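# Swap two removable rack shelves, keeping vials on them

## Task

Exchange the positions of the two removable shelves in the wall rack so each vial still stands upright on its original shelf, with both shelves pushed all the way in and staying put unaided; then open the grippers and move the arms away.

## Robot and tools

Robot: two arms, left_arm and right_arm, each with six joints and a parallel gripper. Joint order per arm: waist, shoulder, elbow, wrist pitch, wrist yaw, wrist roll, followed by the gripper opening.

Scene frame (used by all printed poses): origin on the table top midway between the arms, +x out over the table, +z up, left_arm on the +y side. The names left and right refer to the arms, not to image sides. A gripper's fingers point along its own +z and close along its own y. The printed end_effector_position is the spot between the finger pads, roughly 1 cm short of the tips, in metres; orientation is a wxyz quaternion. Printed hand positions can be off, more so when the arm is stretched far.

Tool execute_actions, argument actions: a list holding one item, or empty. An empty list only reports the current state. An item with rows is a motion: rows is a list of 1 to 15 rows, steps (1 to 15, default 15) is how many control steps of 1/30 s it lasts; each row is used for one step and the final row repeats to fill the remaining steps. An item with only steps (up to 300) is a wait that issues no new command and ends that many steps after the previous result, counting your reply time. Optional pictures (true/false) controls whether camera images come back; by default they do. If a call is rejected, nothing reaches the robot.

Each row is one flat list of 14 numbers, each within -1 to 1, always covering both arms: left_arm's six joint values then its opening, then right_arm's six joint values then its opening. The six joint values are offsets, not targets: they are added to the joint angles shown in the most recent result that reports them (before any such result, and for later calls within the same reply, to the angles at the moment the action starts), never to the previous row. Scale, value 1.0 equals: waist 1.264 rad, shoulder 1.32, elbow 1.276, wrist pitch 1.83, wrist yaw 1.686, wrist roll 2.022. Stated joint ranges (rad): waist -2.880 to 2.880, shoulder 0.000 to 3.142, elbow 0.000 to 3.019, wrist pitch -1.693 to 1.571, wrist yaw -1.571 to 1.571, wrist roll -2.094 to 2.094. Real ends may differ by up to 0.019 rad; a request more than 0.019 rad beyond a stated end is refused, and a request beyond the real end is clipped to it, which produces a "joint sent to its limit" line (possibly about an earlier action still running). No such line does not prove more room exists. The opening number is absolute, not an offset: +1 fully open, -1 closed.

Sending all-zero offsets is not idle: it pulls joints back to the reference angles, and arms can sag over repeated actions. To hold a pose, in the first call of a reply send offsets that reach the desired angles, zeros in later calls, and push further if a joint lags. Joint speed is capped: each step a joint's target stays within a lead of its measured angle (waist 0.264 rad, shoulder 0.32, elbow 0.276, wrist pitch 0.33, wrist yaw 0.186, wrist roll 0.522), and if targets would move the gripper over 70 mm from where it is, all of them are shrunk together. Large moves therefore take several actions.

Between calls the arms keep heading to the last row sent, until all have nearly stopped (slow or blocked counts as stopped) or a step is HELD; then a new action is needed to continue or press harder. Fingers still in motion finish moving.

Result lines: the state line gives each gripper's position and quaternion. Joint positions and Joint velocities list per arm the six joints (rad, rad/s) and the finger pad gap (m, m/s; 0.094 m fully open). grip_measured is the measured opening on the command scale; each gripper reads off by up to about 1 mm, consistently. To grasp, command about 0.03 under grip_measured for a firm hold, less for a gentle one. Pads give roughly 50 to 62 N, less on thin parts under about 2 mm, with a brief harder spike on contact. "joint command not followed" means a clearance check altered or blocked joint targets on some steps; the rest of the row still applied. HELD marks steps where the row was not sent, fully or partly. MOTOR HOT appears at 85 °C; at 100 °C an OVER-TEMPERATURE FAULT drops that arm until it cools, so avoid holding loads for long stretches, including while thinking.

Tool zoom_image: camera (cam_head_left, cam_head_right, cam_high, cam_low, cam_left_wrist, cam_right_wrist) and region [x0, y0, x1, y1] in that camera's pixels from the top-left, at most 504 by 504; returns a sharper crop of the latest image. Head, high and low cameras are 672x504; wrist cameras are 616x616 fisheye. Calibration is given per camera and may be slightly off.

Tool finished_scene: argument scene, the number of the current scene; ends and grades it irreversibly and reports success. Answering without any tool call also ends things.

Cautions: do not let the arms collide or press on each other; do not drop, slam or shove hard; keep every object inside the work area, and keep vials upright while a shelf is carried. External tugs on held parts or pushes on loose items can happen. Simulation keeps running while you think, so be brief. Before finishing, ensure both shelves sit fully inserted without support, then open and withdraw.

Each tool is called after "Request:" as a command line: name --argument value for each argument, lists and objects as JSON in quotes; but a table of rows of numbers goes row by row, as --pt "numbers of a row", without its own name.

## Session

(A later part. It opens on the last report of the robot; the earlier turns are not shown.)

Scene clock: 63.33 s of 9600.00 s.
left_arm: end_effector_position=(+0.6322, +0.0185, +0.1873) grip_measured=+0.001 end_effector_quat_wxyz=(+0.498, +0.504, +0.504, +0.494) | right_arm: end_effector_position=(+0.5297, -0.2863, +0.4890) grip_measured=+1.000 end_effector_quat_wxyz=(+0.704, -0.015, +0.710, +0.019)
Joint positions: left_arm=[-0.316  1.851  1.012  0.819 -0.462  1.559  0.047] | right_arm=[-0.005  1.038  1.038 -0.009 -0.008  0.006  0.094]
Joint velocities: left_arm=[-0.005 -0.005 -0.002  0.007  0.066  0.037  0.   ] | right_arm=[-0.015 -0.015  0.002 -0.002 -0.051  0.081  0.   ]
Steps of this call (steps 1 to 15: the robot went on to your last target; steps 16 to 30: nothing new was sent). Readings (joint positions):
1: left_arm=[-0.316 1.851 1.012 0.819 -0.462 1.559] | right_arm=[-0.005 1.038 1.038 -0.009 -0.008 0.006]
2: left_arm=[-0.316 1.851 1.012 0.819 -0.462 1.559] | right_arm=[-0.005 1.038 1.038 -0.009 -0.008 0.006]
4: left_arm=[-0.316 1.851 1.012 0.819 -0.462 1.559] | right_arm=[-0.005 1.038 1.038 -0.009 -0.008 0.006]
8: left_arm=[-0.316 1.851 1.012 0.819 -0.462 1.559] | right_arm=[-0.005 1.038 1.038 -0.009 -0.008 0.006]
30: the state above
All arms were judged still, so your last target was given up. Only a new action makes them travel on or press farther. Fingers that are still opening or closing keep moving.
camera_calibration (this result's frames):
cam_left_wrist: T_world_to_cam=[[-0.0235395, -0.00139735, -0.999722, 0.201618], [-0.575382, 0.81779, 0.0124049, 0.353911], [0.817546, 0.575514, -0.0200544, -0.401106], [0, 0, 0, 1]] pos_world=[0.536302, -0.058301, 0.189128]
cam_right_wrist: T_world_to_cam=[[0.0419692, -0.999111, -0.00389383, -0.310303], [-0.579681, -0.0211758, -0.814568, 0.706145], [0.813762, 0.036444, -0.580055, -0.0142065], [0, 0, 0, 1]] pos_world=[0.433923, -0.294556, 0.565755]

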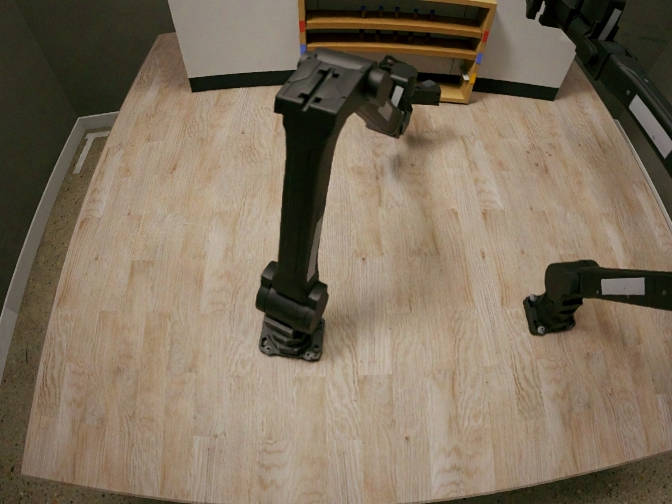

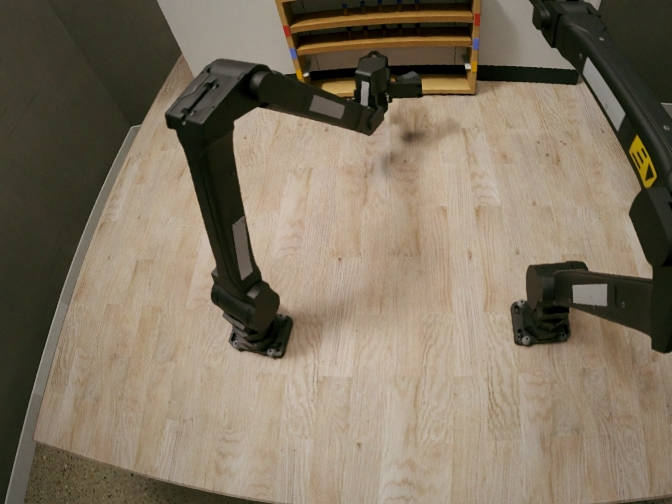

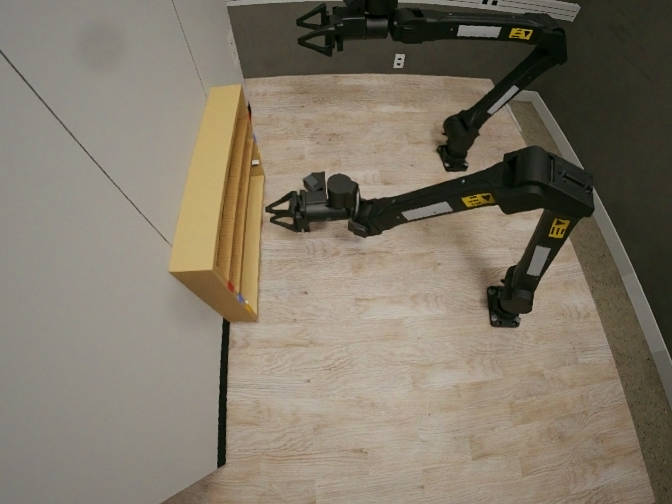

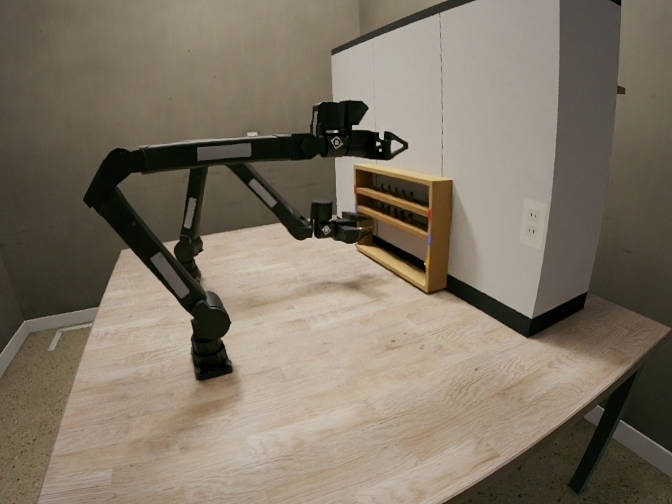

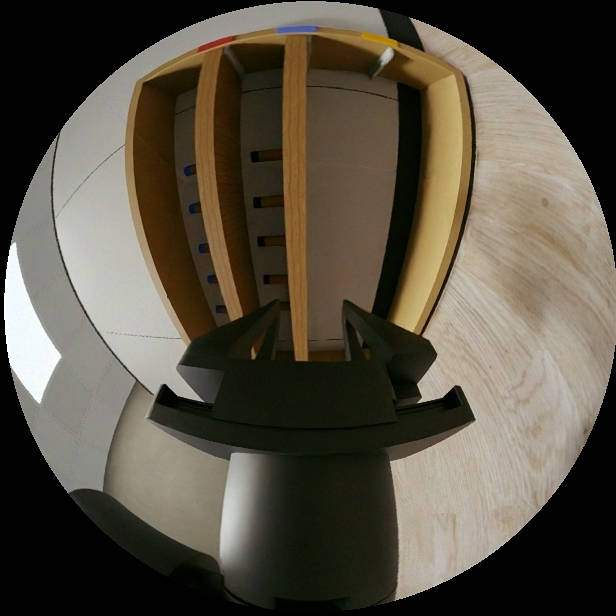

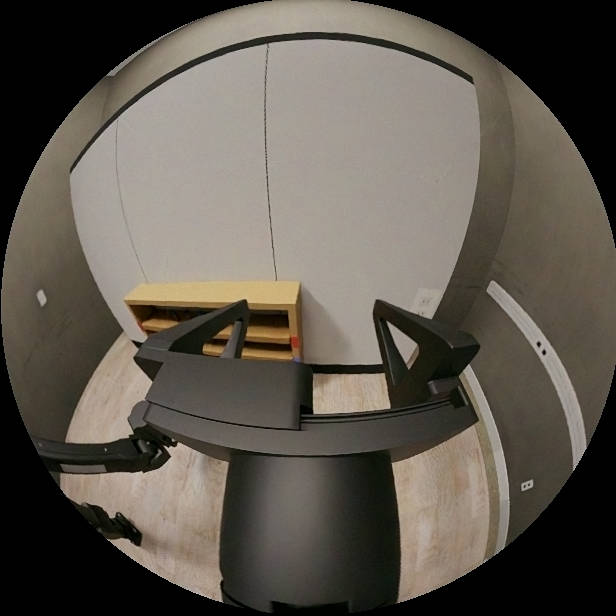

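Request:
execute_actions --actions '[{"rows":[[0.005,0.005,0.035,-0.003,0.004,0,0,0,0,0,0,0,0,1],[0.01,0.01,0.05,-0.006,0.008,0,0,0,0,0,0,0,0,1],[0.014,0.015,0.06,-0.009,0.011,0,0,0,0,0,0,0,0,1],[0.018,0.02,0.07,-0.012,0.014,0,0,0,0,0,0,0,0,1],[0.022,0.025,0.082,-0.015,0.017,0,0,0,0,0,0,0,0,1],[0.026,0.03,0.094,-0.018,0.02,0,0,0,0,0,0,0,0,1],[0.029,0.035,0.105,-0.021,0.023,0,0,0,0,0,0,0,0,1],[0.032,0.04,0.115,-0.024,0.026,0,0,0,0,0.03,0,0,0,1]]}]' --pictures false

Request:
execute_actions --actions '[{"steps":20}]'

Scene clock: 73.13 s of 9600.00 s.
left_arm: end_effector_position=(+0.6698, +0.0215, +0.1967) grip_measured=+0.001 end_effector_quat_wxyz=(+0.504, +0.500, +0.501, +0.495) | right_arm: end_effector_position=(+0.5296, -0.2863, +0.4863) grip_measured=+1.000 end_effector_quat_wxyz=(+0.702, -0.015, +0.712, +0.019)
Joint positions: left_arm=[-0.28   1.9    1.118  0.781 -0.423  1.559  0.047] | right_arm=[-0.005  1.038  1.034 -0.009 -0.008  0.006  0.094]
Joint velocities: left_arm=[-0.005 -0.015 -0.022 -0.012 -0.037 -0.022 -0.   ] | right_arm=[ 0.015  0.005  0.002  0.002 -0.081  0.051  0.   ]
Steps of this call (steps 1 to 90: nothing new was sent; then 6.30 s passed at rest; steps 91 to 105: all 15 steps of this action). Readings (joint positions):
91: left_arm=[-0.316 1.851 1.012 0.819 -0.461 1.559] | right_arm=[-0.005 1.038 1.038 -0.009 -0.008 0.006]
92: left_arm=[-0.316 1.851 1.014 0.818 -0.457 1.559] | right_arm=[-0.005 1.038 1.037 -0.009 -0.008 0.006]
94: left_arm=[-0.314 1.857 1.026 0.811 -0.447 1.559] | right_arm=[-0.005 1.038 1.035 -0.009 -0.008 0.006]
98: left_arm=[-0.302 1.885 1.085 0.791 -0.426 1.559] | right_arm=[-0.005 1.038 1.034 -0.009 -0.008 0.006]
105: the state above

Scene clock: 73.80 s of 9600.00 s.
left_arm: end_effector_position=(+0.6698, +0.0214, +0.1967) grip_measured=+0.001 end_effector_quat_wxyz=(+0.504, +0.500, +0.501, +0.495) | right_arm: end_effector_position=(+0.5296, -0.2863, +0.4863) grip_measured=+1.000 end_effector_quat_wxyz=(+0.702, -0.015, +0.712, +0.019)
Joint positions: left_arm=[-0.28   1.9    1.118  0.781 -0.422  1.559  0.047] | right_arm=[-0.005  1.038  1.034 -0.009 -0.008  0.006  0.094]
Joint velocities: left_arm=[ 0.005 -0.005  0.012 -0.012 -0.051 -0.007  0.   ] | right_arm=[-0.015 -0.005 -0.007  0.012 -0.051  0.037  0.   ]
Steps of this call (steps 1 to 15: the robot went on to your last target; steps 16 to 20: nothing new was sent). Readings (joint positions):
1: left_arm=[-0.280 1.900 1.118 0.781 -0.423 1.559] | right_arm=[-0.005 1.038 1.034 -0.009 -0.008 0.006]
2: left_arm=[-0.280 1.900 1.118 0.781 -0.422 1.559] | right_arm=[-0.005 1.038 1.034 -0.009 -0.008 0.006]
4: left_arm=[-0.280 1.900 1.118 0.781 -0.422 1.559] | right_arm=[-0.005 1.038 1.034 -0.009 -0.008 0.006]
8: left_arm=[-0.280 1.900 1.118 0.781 -0.422 1.559] | right_arm=[-0.005 1.038 1.034 -0.009 -0.008 0.006]
20: the state above
All arms were judged still, so your last target was given up. Only a new action makes them travel on or press farther. Fingers that are still opening or closing keep moving.
camera_calibration (this result's frames):
cam_left_wrist: T_world_to_cam=[[-0.00896282, -0.00881959, -0.999921, 0.20231], [-0.572334, 0.820018, -0.00210265, 0.373869], [0.819971, 0.57227, -0.0123974, -0.436392], [0, 0, 0, 1]] pos_world=[0.57362, -0.0550607, 0.19767]
cam_right_wrist: T_world_to_cam=[[0.0419529, -0.999112, -0.00390069, -0.310301], [-0.583092, -0.0213134, -0.812127, 0.70457], [0.811322, 0.0363455, -0.583468, -0.0127987], [0, 0, 0, 1]] pos_world=[0.434231, -0.294543, 0.563522]

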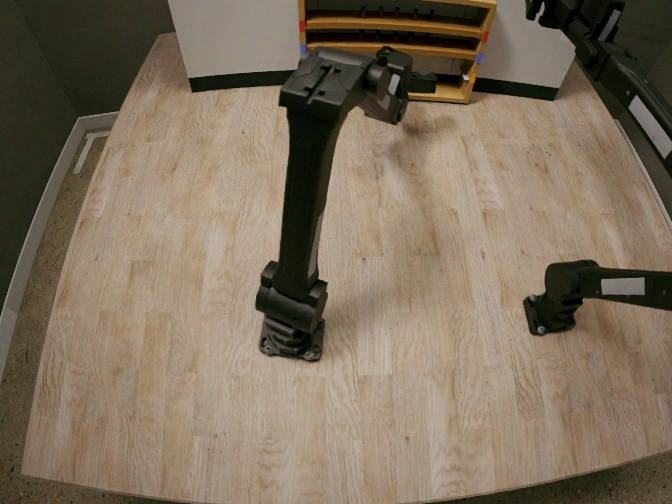

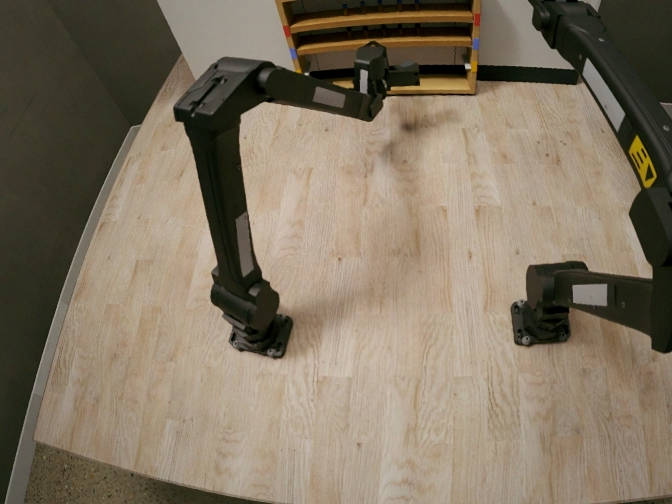

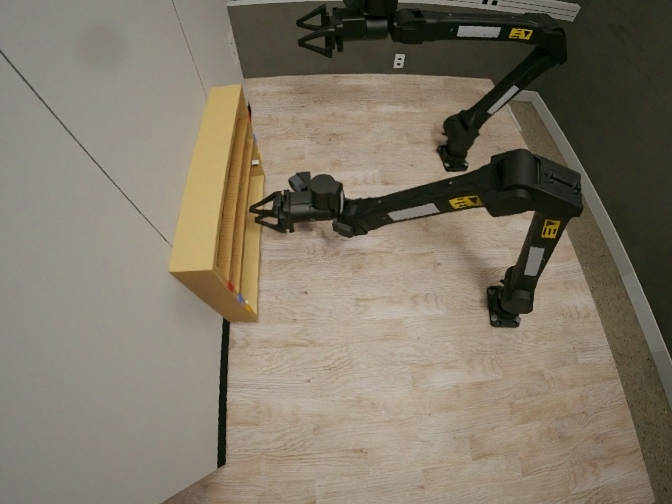

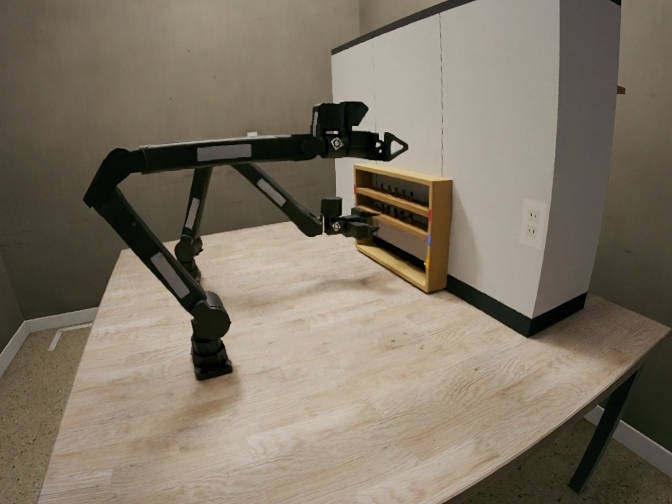

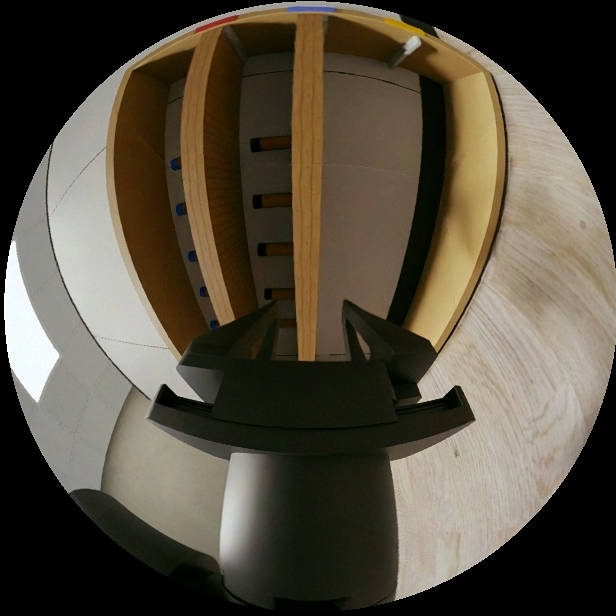

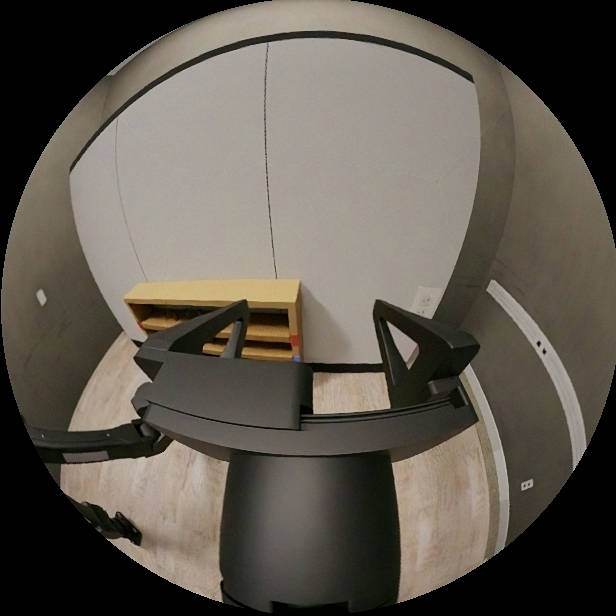

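Request:
execute_actions --actions '[{"rows":[[0.003,0.005,0.03,-0.003,0.002,0,0,0,0,0,0,0,0,1],[0.005,0.01,0.04,-0.006,0.004,0,0,0,0,0,0,0,0,1],[0.007,0.015,0.05,-0.009,0.005,0,0,0,0,0,0,0,0,1],[0.009,0.02,0.058,-0.012,0.006,0,0,0,0,0,0,0,0,1],[0.010,0.025,0.066,-0.015,0.007,0,0,0,0,0,0,0,0,1],[0.011,0.03,0.074,-0.017,0.008,0,0,0,0,0,0,0,0,1],[0.012,0.035,0.082,-0.019,0.009,0,0,0,0,0,0,0,0,1],[0.013,0.039,0.09,-0.021,0.01,0,0,0,0,0.04,0,0,0,1]]}]' --pictures false

Request:
execute_actions --actions '[{"steps":15}]'

Scene clock: 79.83 s of 9600.00 s.
left_arm: end_effector_position=(+0.6908, +0.0144, +0.1869) grip_measured=+0.001 end_effector_quat_wxyz=(+0.500, +0.507, +0.502, +0.491) | right_arm: end_effector_position=(+0.5296, -0.2863, +0.4835) grip_measured=+1.000 end_effector_quat_wxyz=(+0.701, -0.015, +0.713, +0.019)
Joint positions: left_arm=[-0.274  1.952  1.186  0.746 -0.409  1.559  0.047] | right_arm=[-0.005  1.038  1.029 -0.009 -0.008  0.006  0.094]
Joint velocities: left_arm=[-0.005 -0.005 -0.002  0.002  0.022  0.037 -0.   ] | right_arm=[-0.024 -0.005 -0.022 -0.007  0.037  0.037  0.   ]
Steps of this call (steps 1 to 90: nothing new was sent; then 2.53 s passed at rest; steps 91 to 105: all 15 steps of this action). Readings (joint positions):
91: left_arm=[-0.280 1.900 1.118 0.781 -0.422 1.559] | right_arm=[-0.005 1.038 1.034 -0.009 -0.008 0.006]
92: left_arm=[-0.280 1.901 1.118 0.779 -0.421 1.559] | right_arm=[-0.005 1.038 1.033 -0.009 -0.008 0.006]
94: left_arm=[-0.280 1.905 1.124 0.773 -0.418 1.559] | right_arm=[-0.005 1.038 1.031 -0.009 -0.008 0.006]
98: left_arm=[-0.279 1.931 1.164 0.755 -0.411 1.559] | right_arm=[-0.005 1.038 1.029 -0.009 -0.008 0.006]
105: the state above

Scene clock: 80.33 s of 9600.00 s.
left_arm: end_effector_position=(+0.6908, +0.0144, +0.1869) grip_measured=+0.001 end_effector_quat_wxyz=(+0.500, +0.507, +0.502, +0.491) | right_arm: end_effector_position=(+0.5296, -0.2863, +0.4835) grip_measured=+1.000 end_effector_quat_wxyz=(+0.701, -0.015, +0.713, +0.019)
Joint positions: left_arm=[-0.274  1.952  1.186  0.746 -0.409  1.559  0.047] | right_arm=[-0.005  1.038  1.029 -0.009 -0.008  0.006  0.094]
Joint velocities: left_arm=[-0.015 -0.005  0.002 -0.017 -0.007  0.007  0.001] | right_arm=[-0.015 -0.015  0.002  0.012 -0.007 -0.066  0.   ]
Steps of this call (steps 1 to 15: the robot went on to your last target). Readings (joint positions):
1: left_arm=[-0.274 1.952 1.186 0.746 -0.409 1.559] | right_arm=[-0.005 1.038 1.029 -0.009 -0.008 0.006]
2: left_arm=[-0.274 1.952 1.186 0.746 -0.409 1.559] | right_arm=[-0.005 1.038 1.029 -0.009 -0.008 0.006]
4: left_arm=[-0.274 1.952 1.186 0.746 -0.409 1.559] | right_arm=[-0.005 1.038 1.029 -0.009 -0.008 0.006]
8: left_arm=[-0.274 1.952 1.186 0.746 -0.409 1.559] | right_arm=[-0.005 1.038 1.029 -0.009 -0.008 0.006]
15: the state above
All arms were judged still, so your last target was given up. Only a new action makes them travel on or press farther. Fingers that are still opening or closing keep moving.
camera_calibration (this result's frames):
cam_left_wrist: T_world_to_cam=[[-0.0253795, -0.00141021, -0.999677, 0.203801], [-0.566285, 0.824103, 0.0132142, 0.384527], [0.823818, 0.566438, -0.0217139, -0.45055], [0, 0, 0, 1]] pos_world=[0.594096, -0.0613938, 0.188871]
cam_right_wrist: T_world_to_cam=[[0.041935, -0.999113, -0.0039081, -0.310299], [-0.5868, -0.0214631, -0.809447, 0.702845], [0.808645, 0.0362375, -0.58718, -0.0112704], [0, 0, 0, 1]] pos_world=[0.434556, -0.29453, 0.561085]

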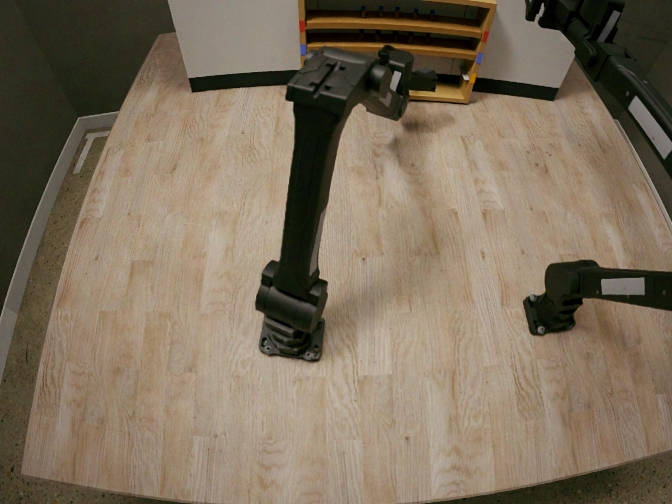

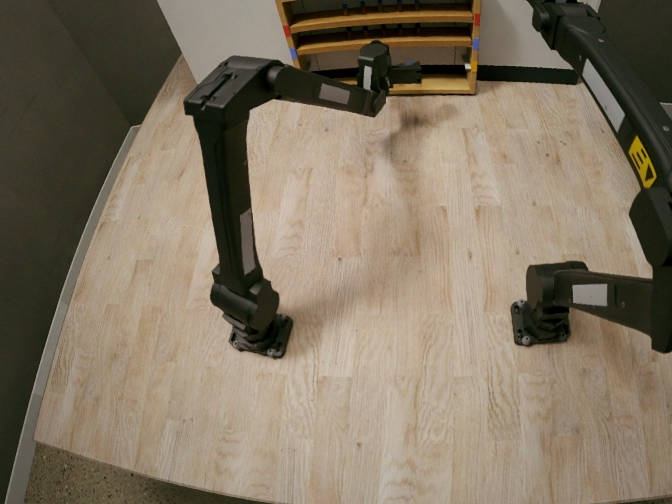

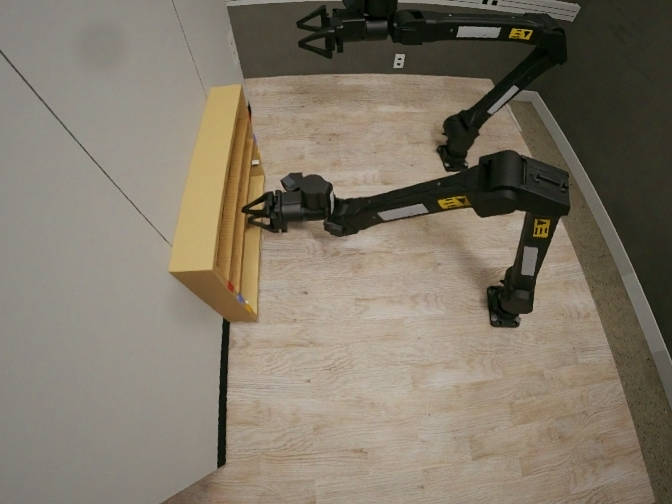

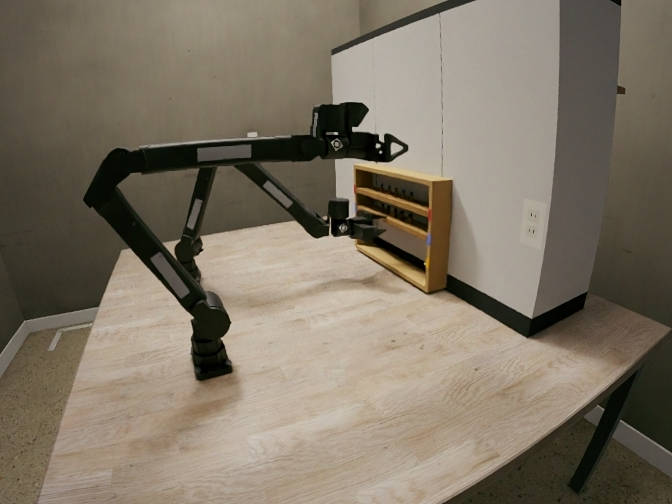

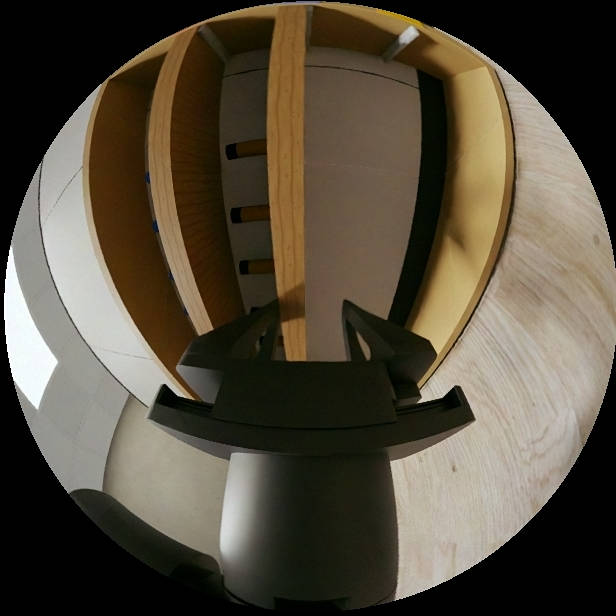

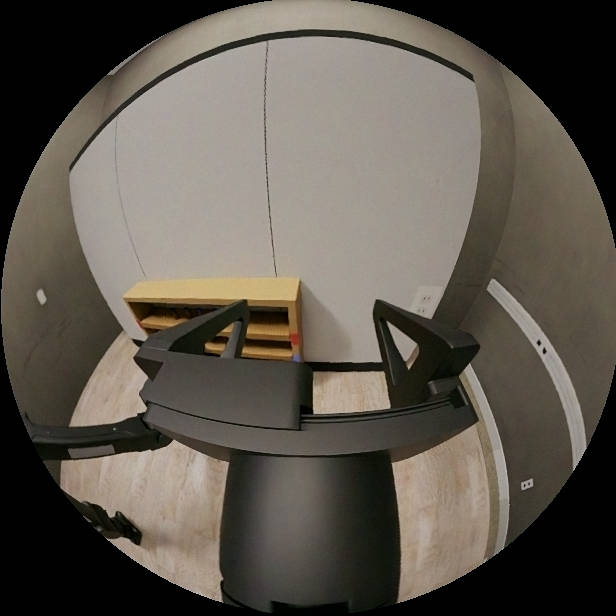

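Request:
execute_actions --actions '[{"rows":[[0.004,0,0.04,0,0,0,0,0,0,0,0,0,0,1],[0.008,0,0.05,0,0,0,0,0,0,0,0,0,0,1],[0.01,0,0.056,0,0,0,0,0,0,0,0,0,0,1],[0.012,0.004,0.062,-0.002,0.002,0,0,0,0,0,0,0,0,1],[0.014,0.008,0.068,-0.004,0.003,0,0,0,0,0,0,0,0,1],[0.016,0.012,0.074,-0.006,0.004,0,0,0,0,0,0,0,0,1],[0.018,0.016,0.08,-0.008,0.005,0,0,0,0,0,0,0,0,1],[0.02,0.02,0.086,-0.01,0.006,0,0,0,0,0,0,0,0,1],[0.022,0.024,0.092,-0.012,0.007,0,0,0,0,0.05,0,0,0,1]]}]' --pictures false

Request:
execute_actions --actions '[{"steps":15}]'

Scene clock: 88.20 s of 9600.00 s.
left_arm: end_effector_position=(+0.7141, +0.0192, +0.2041) grip_measured=+0.001 end_effector_quat_wxyz=(+0.508, +0.493, +0.501, +0.498) | right_arm: end_effector_position=(+0.5296, -0.2863, +0.4806) grip_measured=+1.000 end_effector_quat_wxyz=(+0.699, -0.015, +0.715, +0.019)
Joint positions: left_arm=[-0.254  1.975  1.258  0.73  -0.401  1.559  0.047] | right_arm=[-0.005  1.038  1.025 -0.009 -0.008  0.006  0.094]
Joint velocities: left_arm=[ 0.015  0.034  0.012 -0.012  0.066 -0.007  0.   ] | right_arm=[-0.024 -0.005  0.002  0.002 -0.037  0.022  0.   ]
Steps of this call (steps 1 to 90: nothing new was sent; then 4.37 s passed at rest; steps 91 to 105: all 15 steps of this action). Readings (joint positions):
91: left_arm=[-0.274 1.952 1.186 0.746 -0.409 1.559] | right_arm=[-0.005 1.038 1.029 -0.009 -0.008 0.006]
92: left_arm=[-0.274 1.952 1.187 0.746 -0.409 1.559] | right_arm=[-0.005 1.038 1.029 -0.009 -0.008 0.006]
94: left_arm=[-0.274 1.954 1.194 0.746 -0.409 1.559] | right_arm=[-0.005 1.038 1.027 -0.009 -0.008 0.006]
98: left_arm=[-0.269 1.962 1.230 0.739 -0.404 1.559] | right_arm=[-0.005 1.038 1.025 -0.009 -0.008 0.006]
105: the state above

Scene clock: 88.70 s of 9600.00 s.
left_arm: end_effector_position=(+0.7146, +0.0196, +0.2004) grip_measured=+0.001 end_effector_quat_wxyz=(+0.506, +0.495, +0.502, +0.497) | right_arm: end_effector_position=(+0.5296, -0.2863, +0.4806) grip_measured=+1.000 end_effector_quat_wxyz=(+0.699, -0.015, +0.715, +0.019)
Joint positions: left_arm=[-0.253  1.979  1.258  0.729 -0.401  1.559  0.047] | right_arm=[-0.005  1.038  1.025 -0.009 -0.008  0.006  0.094]
Joint velocities: left_arm=[-0.015 -0.005 -0.002 -0.007  0.022  0.051  0.   ] | right_arm=[ 0.015 -0.005  0.002 -0.017  0.051 -0.007  0.   ]
Steps of this call (steps 1 to 15: the robot went on to your last target). Readings (joint positions):
1: left_arm=[-0.253 1.976 1.258 0.730 -0.401 1.559] | right_arm=[-0.005 1.038 1.025 -0.009 -0.008 0.006]
2: left_arm=[-0.253 1.977 1.258 0.729 -0.401 1.559] | right_arm=[-0.005 1.038 1.025 -0.009 -0.008 0.006]
4: left_arm=[-0.253 1.978 1.258 0.729 -0.401 1.559] | right_arm=[-0.005 1.038 1.025 -0.009 -0.008 0.006]
8: left_arm=[-0.253 1.979 1.258 0.729 -0.401 1.559] | right_arm=[-0.005 1.038 1.025 -0.009 -0.008 0.006]
15: the state above
All arms were judged still, so your last target was given up. Only a new action makes them travel on or press farther. Fingers that are still opening or closing keep moving.
camera_calibration (this result's frames):
cam_left_wrist: T_world_to_cam=[[0.000191396, -0.0128047, -0.999918, 0.199975], [-0.576959, 0.816704, -0.0105689, 0.406046], [0.816773, 0.576914, -0.00723147, -0.470872], [0, 0, 0, 1]] pos_world=[0.618829, -0.0574062, 0.200845]
cam_right_wrist: T_world_to_cam=[[0.0419171, -0.999113, -0.00391543, -0.310298], [-0.590496, -0.0216123, -0.806751, 0.701112], [0.805951, 0.0361287, -0.590879, -0.0097501], [0, 0, 0, 1]] pos_world=[0.434869, -0.294518, 0.558647]

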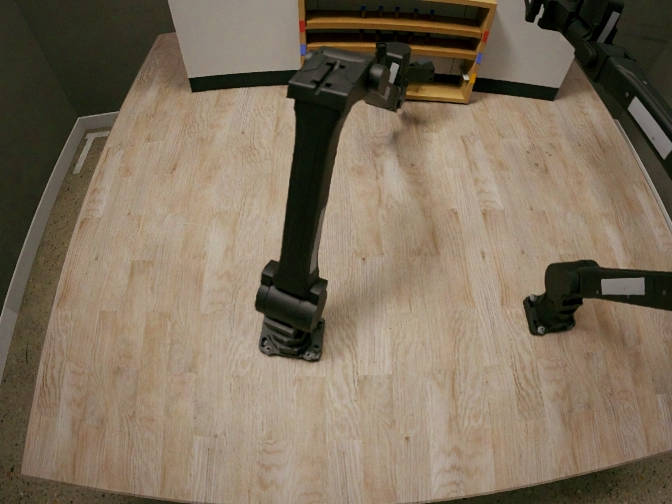

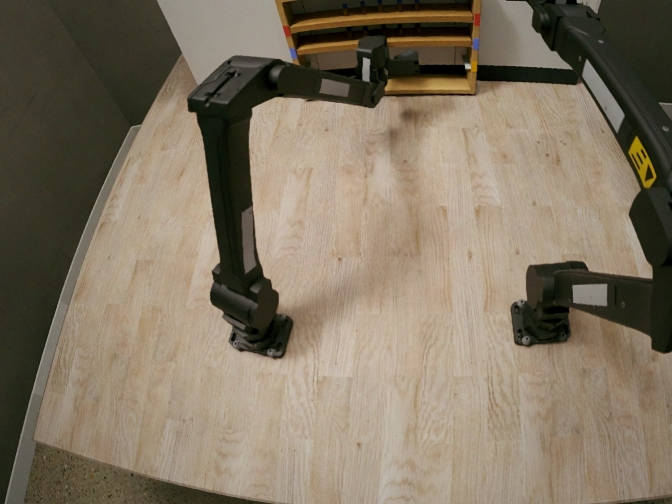

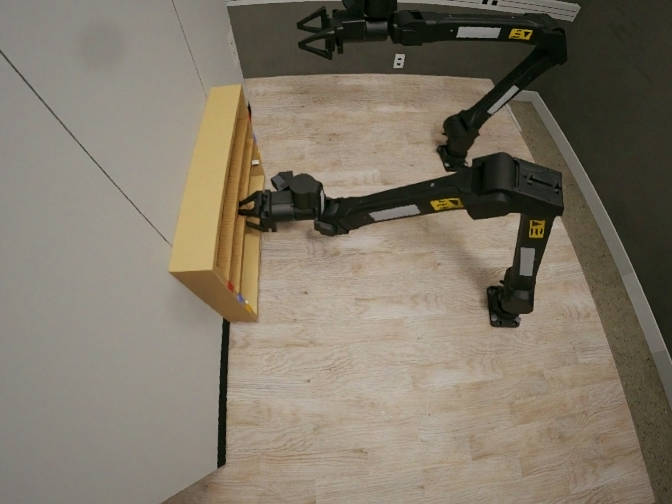

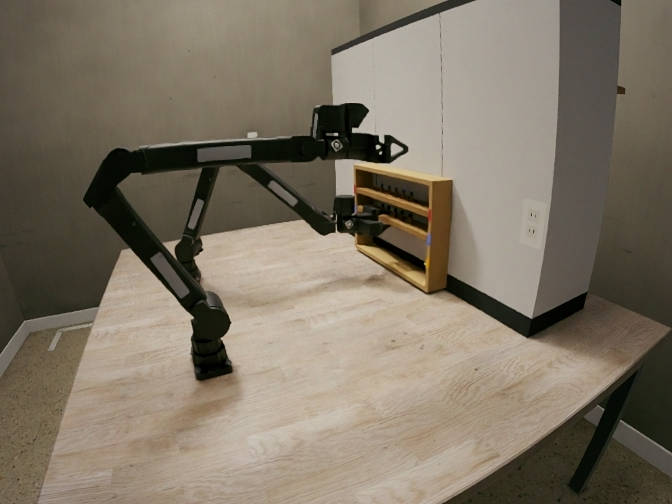

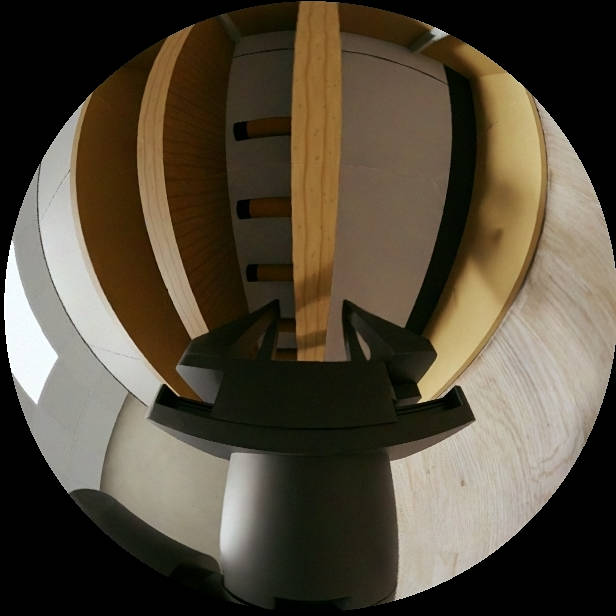

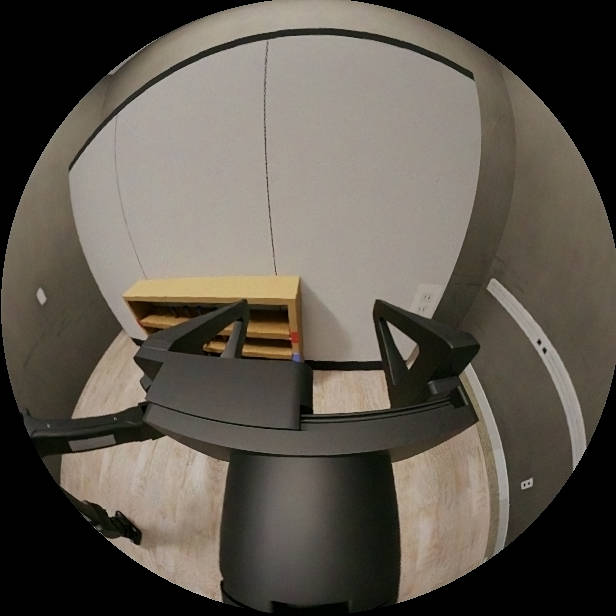

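Request:
execute_actions --actions '[{"rows":[[0,0.003,0.025,0,0,0,-0.3,0,0,0.03,0,0,0,1],[0,0.003,0.025,0,0,0,-0.4,0,0,0.03,0,0,0,1],[0,0.003,0.025,0,0,0,-0.5,0,0,0.03,0,0,0,1],[0,0.003,0.025,0,0,0,-0.55,0,0,0.03,0,0,0,1],[0,0.003,0.025,0,0,0,-0.6,0,0,0.03,0,0,0,1],[0,0.003,0.025,0,0,0,-0.6,0,0,0.03,0,0,0,1],[0,0.003,0.025,0,0,0,-0.6,0,0,0.03,0,0,0,1],[0,0.003,0.025,0,0,0,-0.65,0,0,0.03,0,0,0,1]]}]' --pictures false

Request:
execute_actions --actions '[{"steps":20}]'

Scene clock: 93.73 s of 9600.00 s.
left_arm: end_effector_position=(+0.7146, +0.0196, +0.2004) grip_measured=-0.625 end_effector_quat_wxyz=(+0.505, +0.496, +0.501, +0.498) | right_arm: end_effector_position=(+0.5296, -0.2863, +0.4806) grip_measured=+1.000 end_effector_quat_wxyz=(+0.699, -0.015, +0.715, +0.019)
Joint positions: left_arm=[-0.253  1.979  1.258  0.729 -0.401  1.562  0.018] | right_arm=[-0.005  1.038  1.025 -0.009 -0.008  0.006  0.094]
Joint velocities: left_arm=[ 0.005  0.005 -0.002 -0.007  0.037 -0.037  0.   ] | right_arm=[ 0.005  0.005  0.007  0.007  0.081 -0.051  0.   ]
Steps of this call (steps 1 to 90: nothing new was sent; then 1.53 s passed at rest; steps 91 to 105: all 15 steps of this action). Readings (joint positions):
91: left_arm=[-0.253 1.979 1.258 0.729 -0.401 1.559] | right_arm=[-0.005 1.038 1.025 -0.009 -0.008 0.006]
92: left_arm=[-0.253 1.979 1.258 0.729 -0.401 1.559] | right_arm=[-0.005 1.038 1.025 -0.009 -0.008 0.006]
94: left_arm=[-0.253 1.979 1.258 0.729 -0.401 1.559] | right_arm=[-0.005 1.038 1.025 -0.009 -0.008 0.006]
98: left_arm=[-0.253 1.979 1.258 0.729 -0.401 1.560] | right_arm=[-0.005 1.038 1.025 -0.009 -0.008 0.006]
105: the state above

Scene clock: 94.40 s of 9600.00 s.
left_arm: end_effector_position=(+0.7146, +0.0196, +0.2004) grip_measured=-0.625 end_effector_quat_wxyz=(+0.505, +0.496, +0.501, +0.498) | right_arm: end_effector_position=(+0.5296, -0.2863, +0.4806) grip_measured=+1.000 end_effector_quat_wxyz=(+0.699, -0.015, +0.715, +0.019)
Joint positions: left_arm=[-0.253  1.979  1.258  0.729 -0.401  1.562  0.018] | right_arm=[-0.005  1.038  1.025 -0.009 -0.008  0.006  0.094]
Joint velocities: left_arm=[ 0.005 -0.005 -0.002  0.002 -0.022  0.022  0.001] | right_arm=[-0.015 -0.005  0.007 -0.002 -0.037  0.051  0.   ]
Steps of this call (steps 1 to 15: the robot went on to your last target; steps 16 to 20: nothing new was sent). Readings (joint positions):
1: left_arm=[-0.253 1.979 1.258 0.729 -0.401 1.562] | right_arm=[-0.005 1.038 1.025 -0.009 -0.008 0.006]
2: left_arm=[-0.253 1.979 1.258 0.729 -0.401 1.562] | right_arm=[-0.005 1.038 1.025 -0.009 -0.008 0.006]
4: left_arm=[-0.253 1.979 1.258 0.729 -0.401 1.562] | right_arm=[-0.005 1.038 1.025 -0.009 -0.008 0.006]
8: left_arm=[-0.253 1.979 1.258 0.729 -0.401 1.562] | right_arm=[-0.005 1.038 1.025 -0.009 -0.008 0.006]
20: the state above
All arms were judged still, so your last target was given up. Only a new action makes them travel on or press farther. Fingers that are still opening or closing keep moving.
camera_calibration (this result's frames):
cam_left_wrist: T_world_to_cam=[[0.000198345, -0.00937171, -0.999956, 0.19991], [-0.576979, 0.816722, -0.00776886, 0.405498], [0.816759, 0.576955, -0.00524529, -0.471261], [0, 0, 0, 1]] pos_world=[0.618831, -0.0574095, 0.20058]
cam_right_wrist: T_world_to_cam=[[0.0419171, -0.999113, -0.00391543, -0.310298], [-0.590496, -0.0216123, -0.806751, 0.701112], [0.805951, 0.0361287, -0.590879, -0.0097501], [0, 0, 0, 1]] pos_world=[0.434869, -0.294518, 0.558647]

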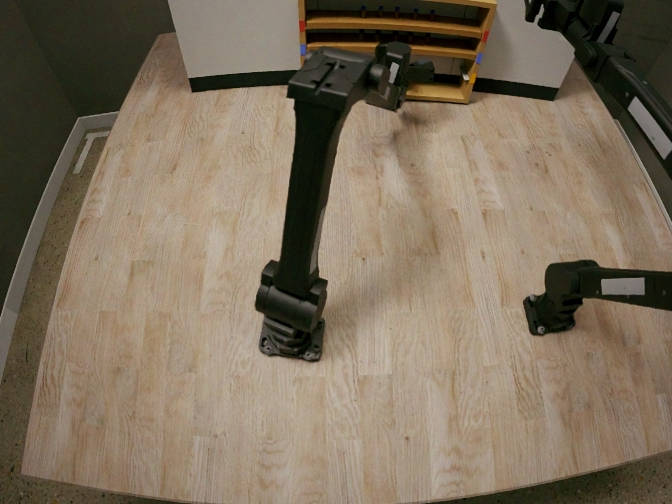

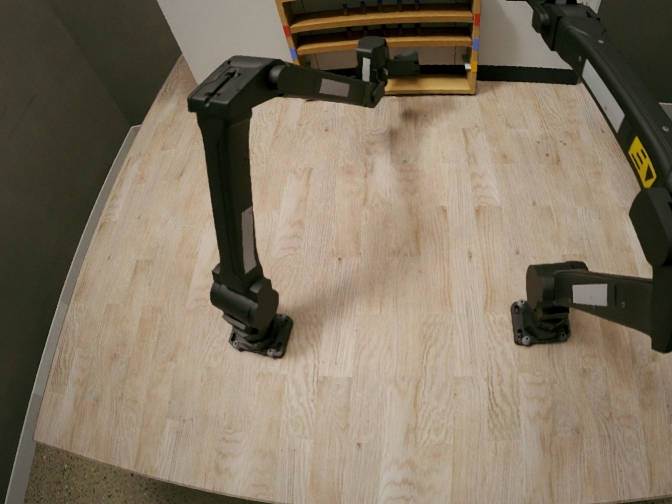

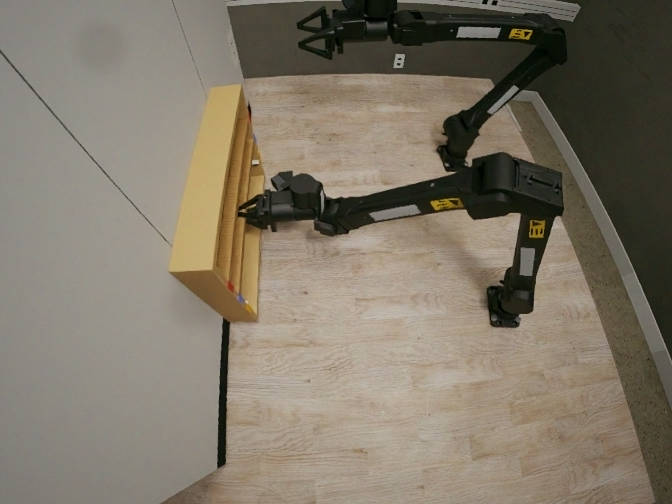

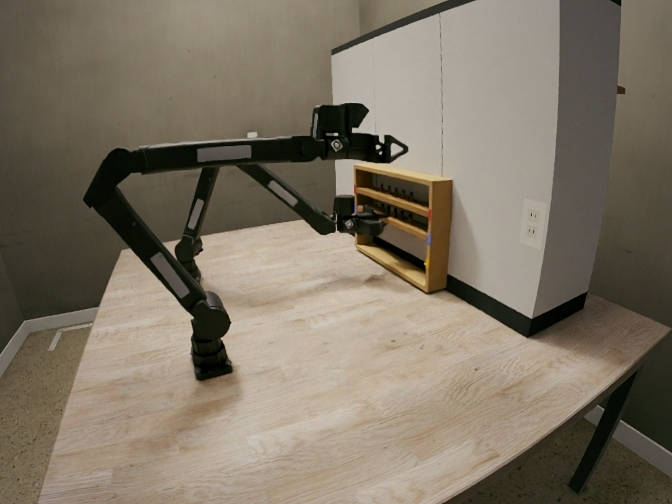

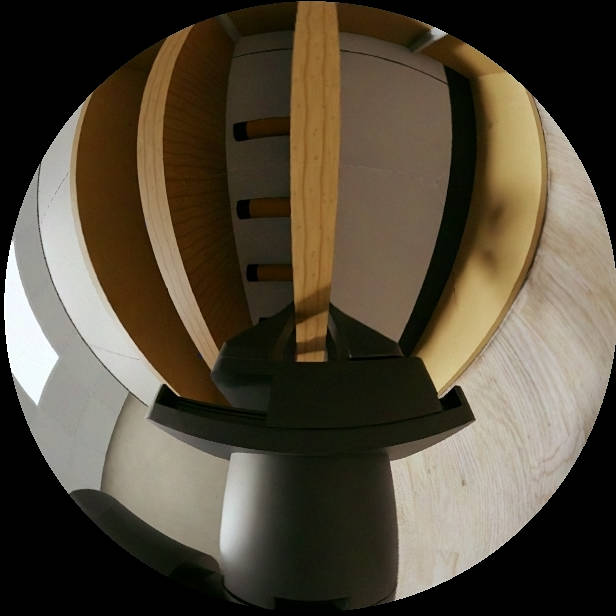

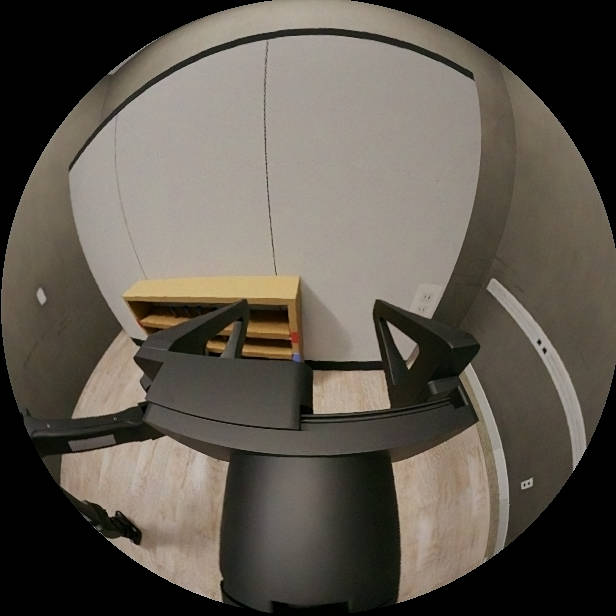

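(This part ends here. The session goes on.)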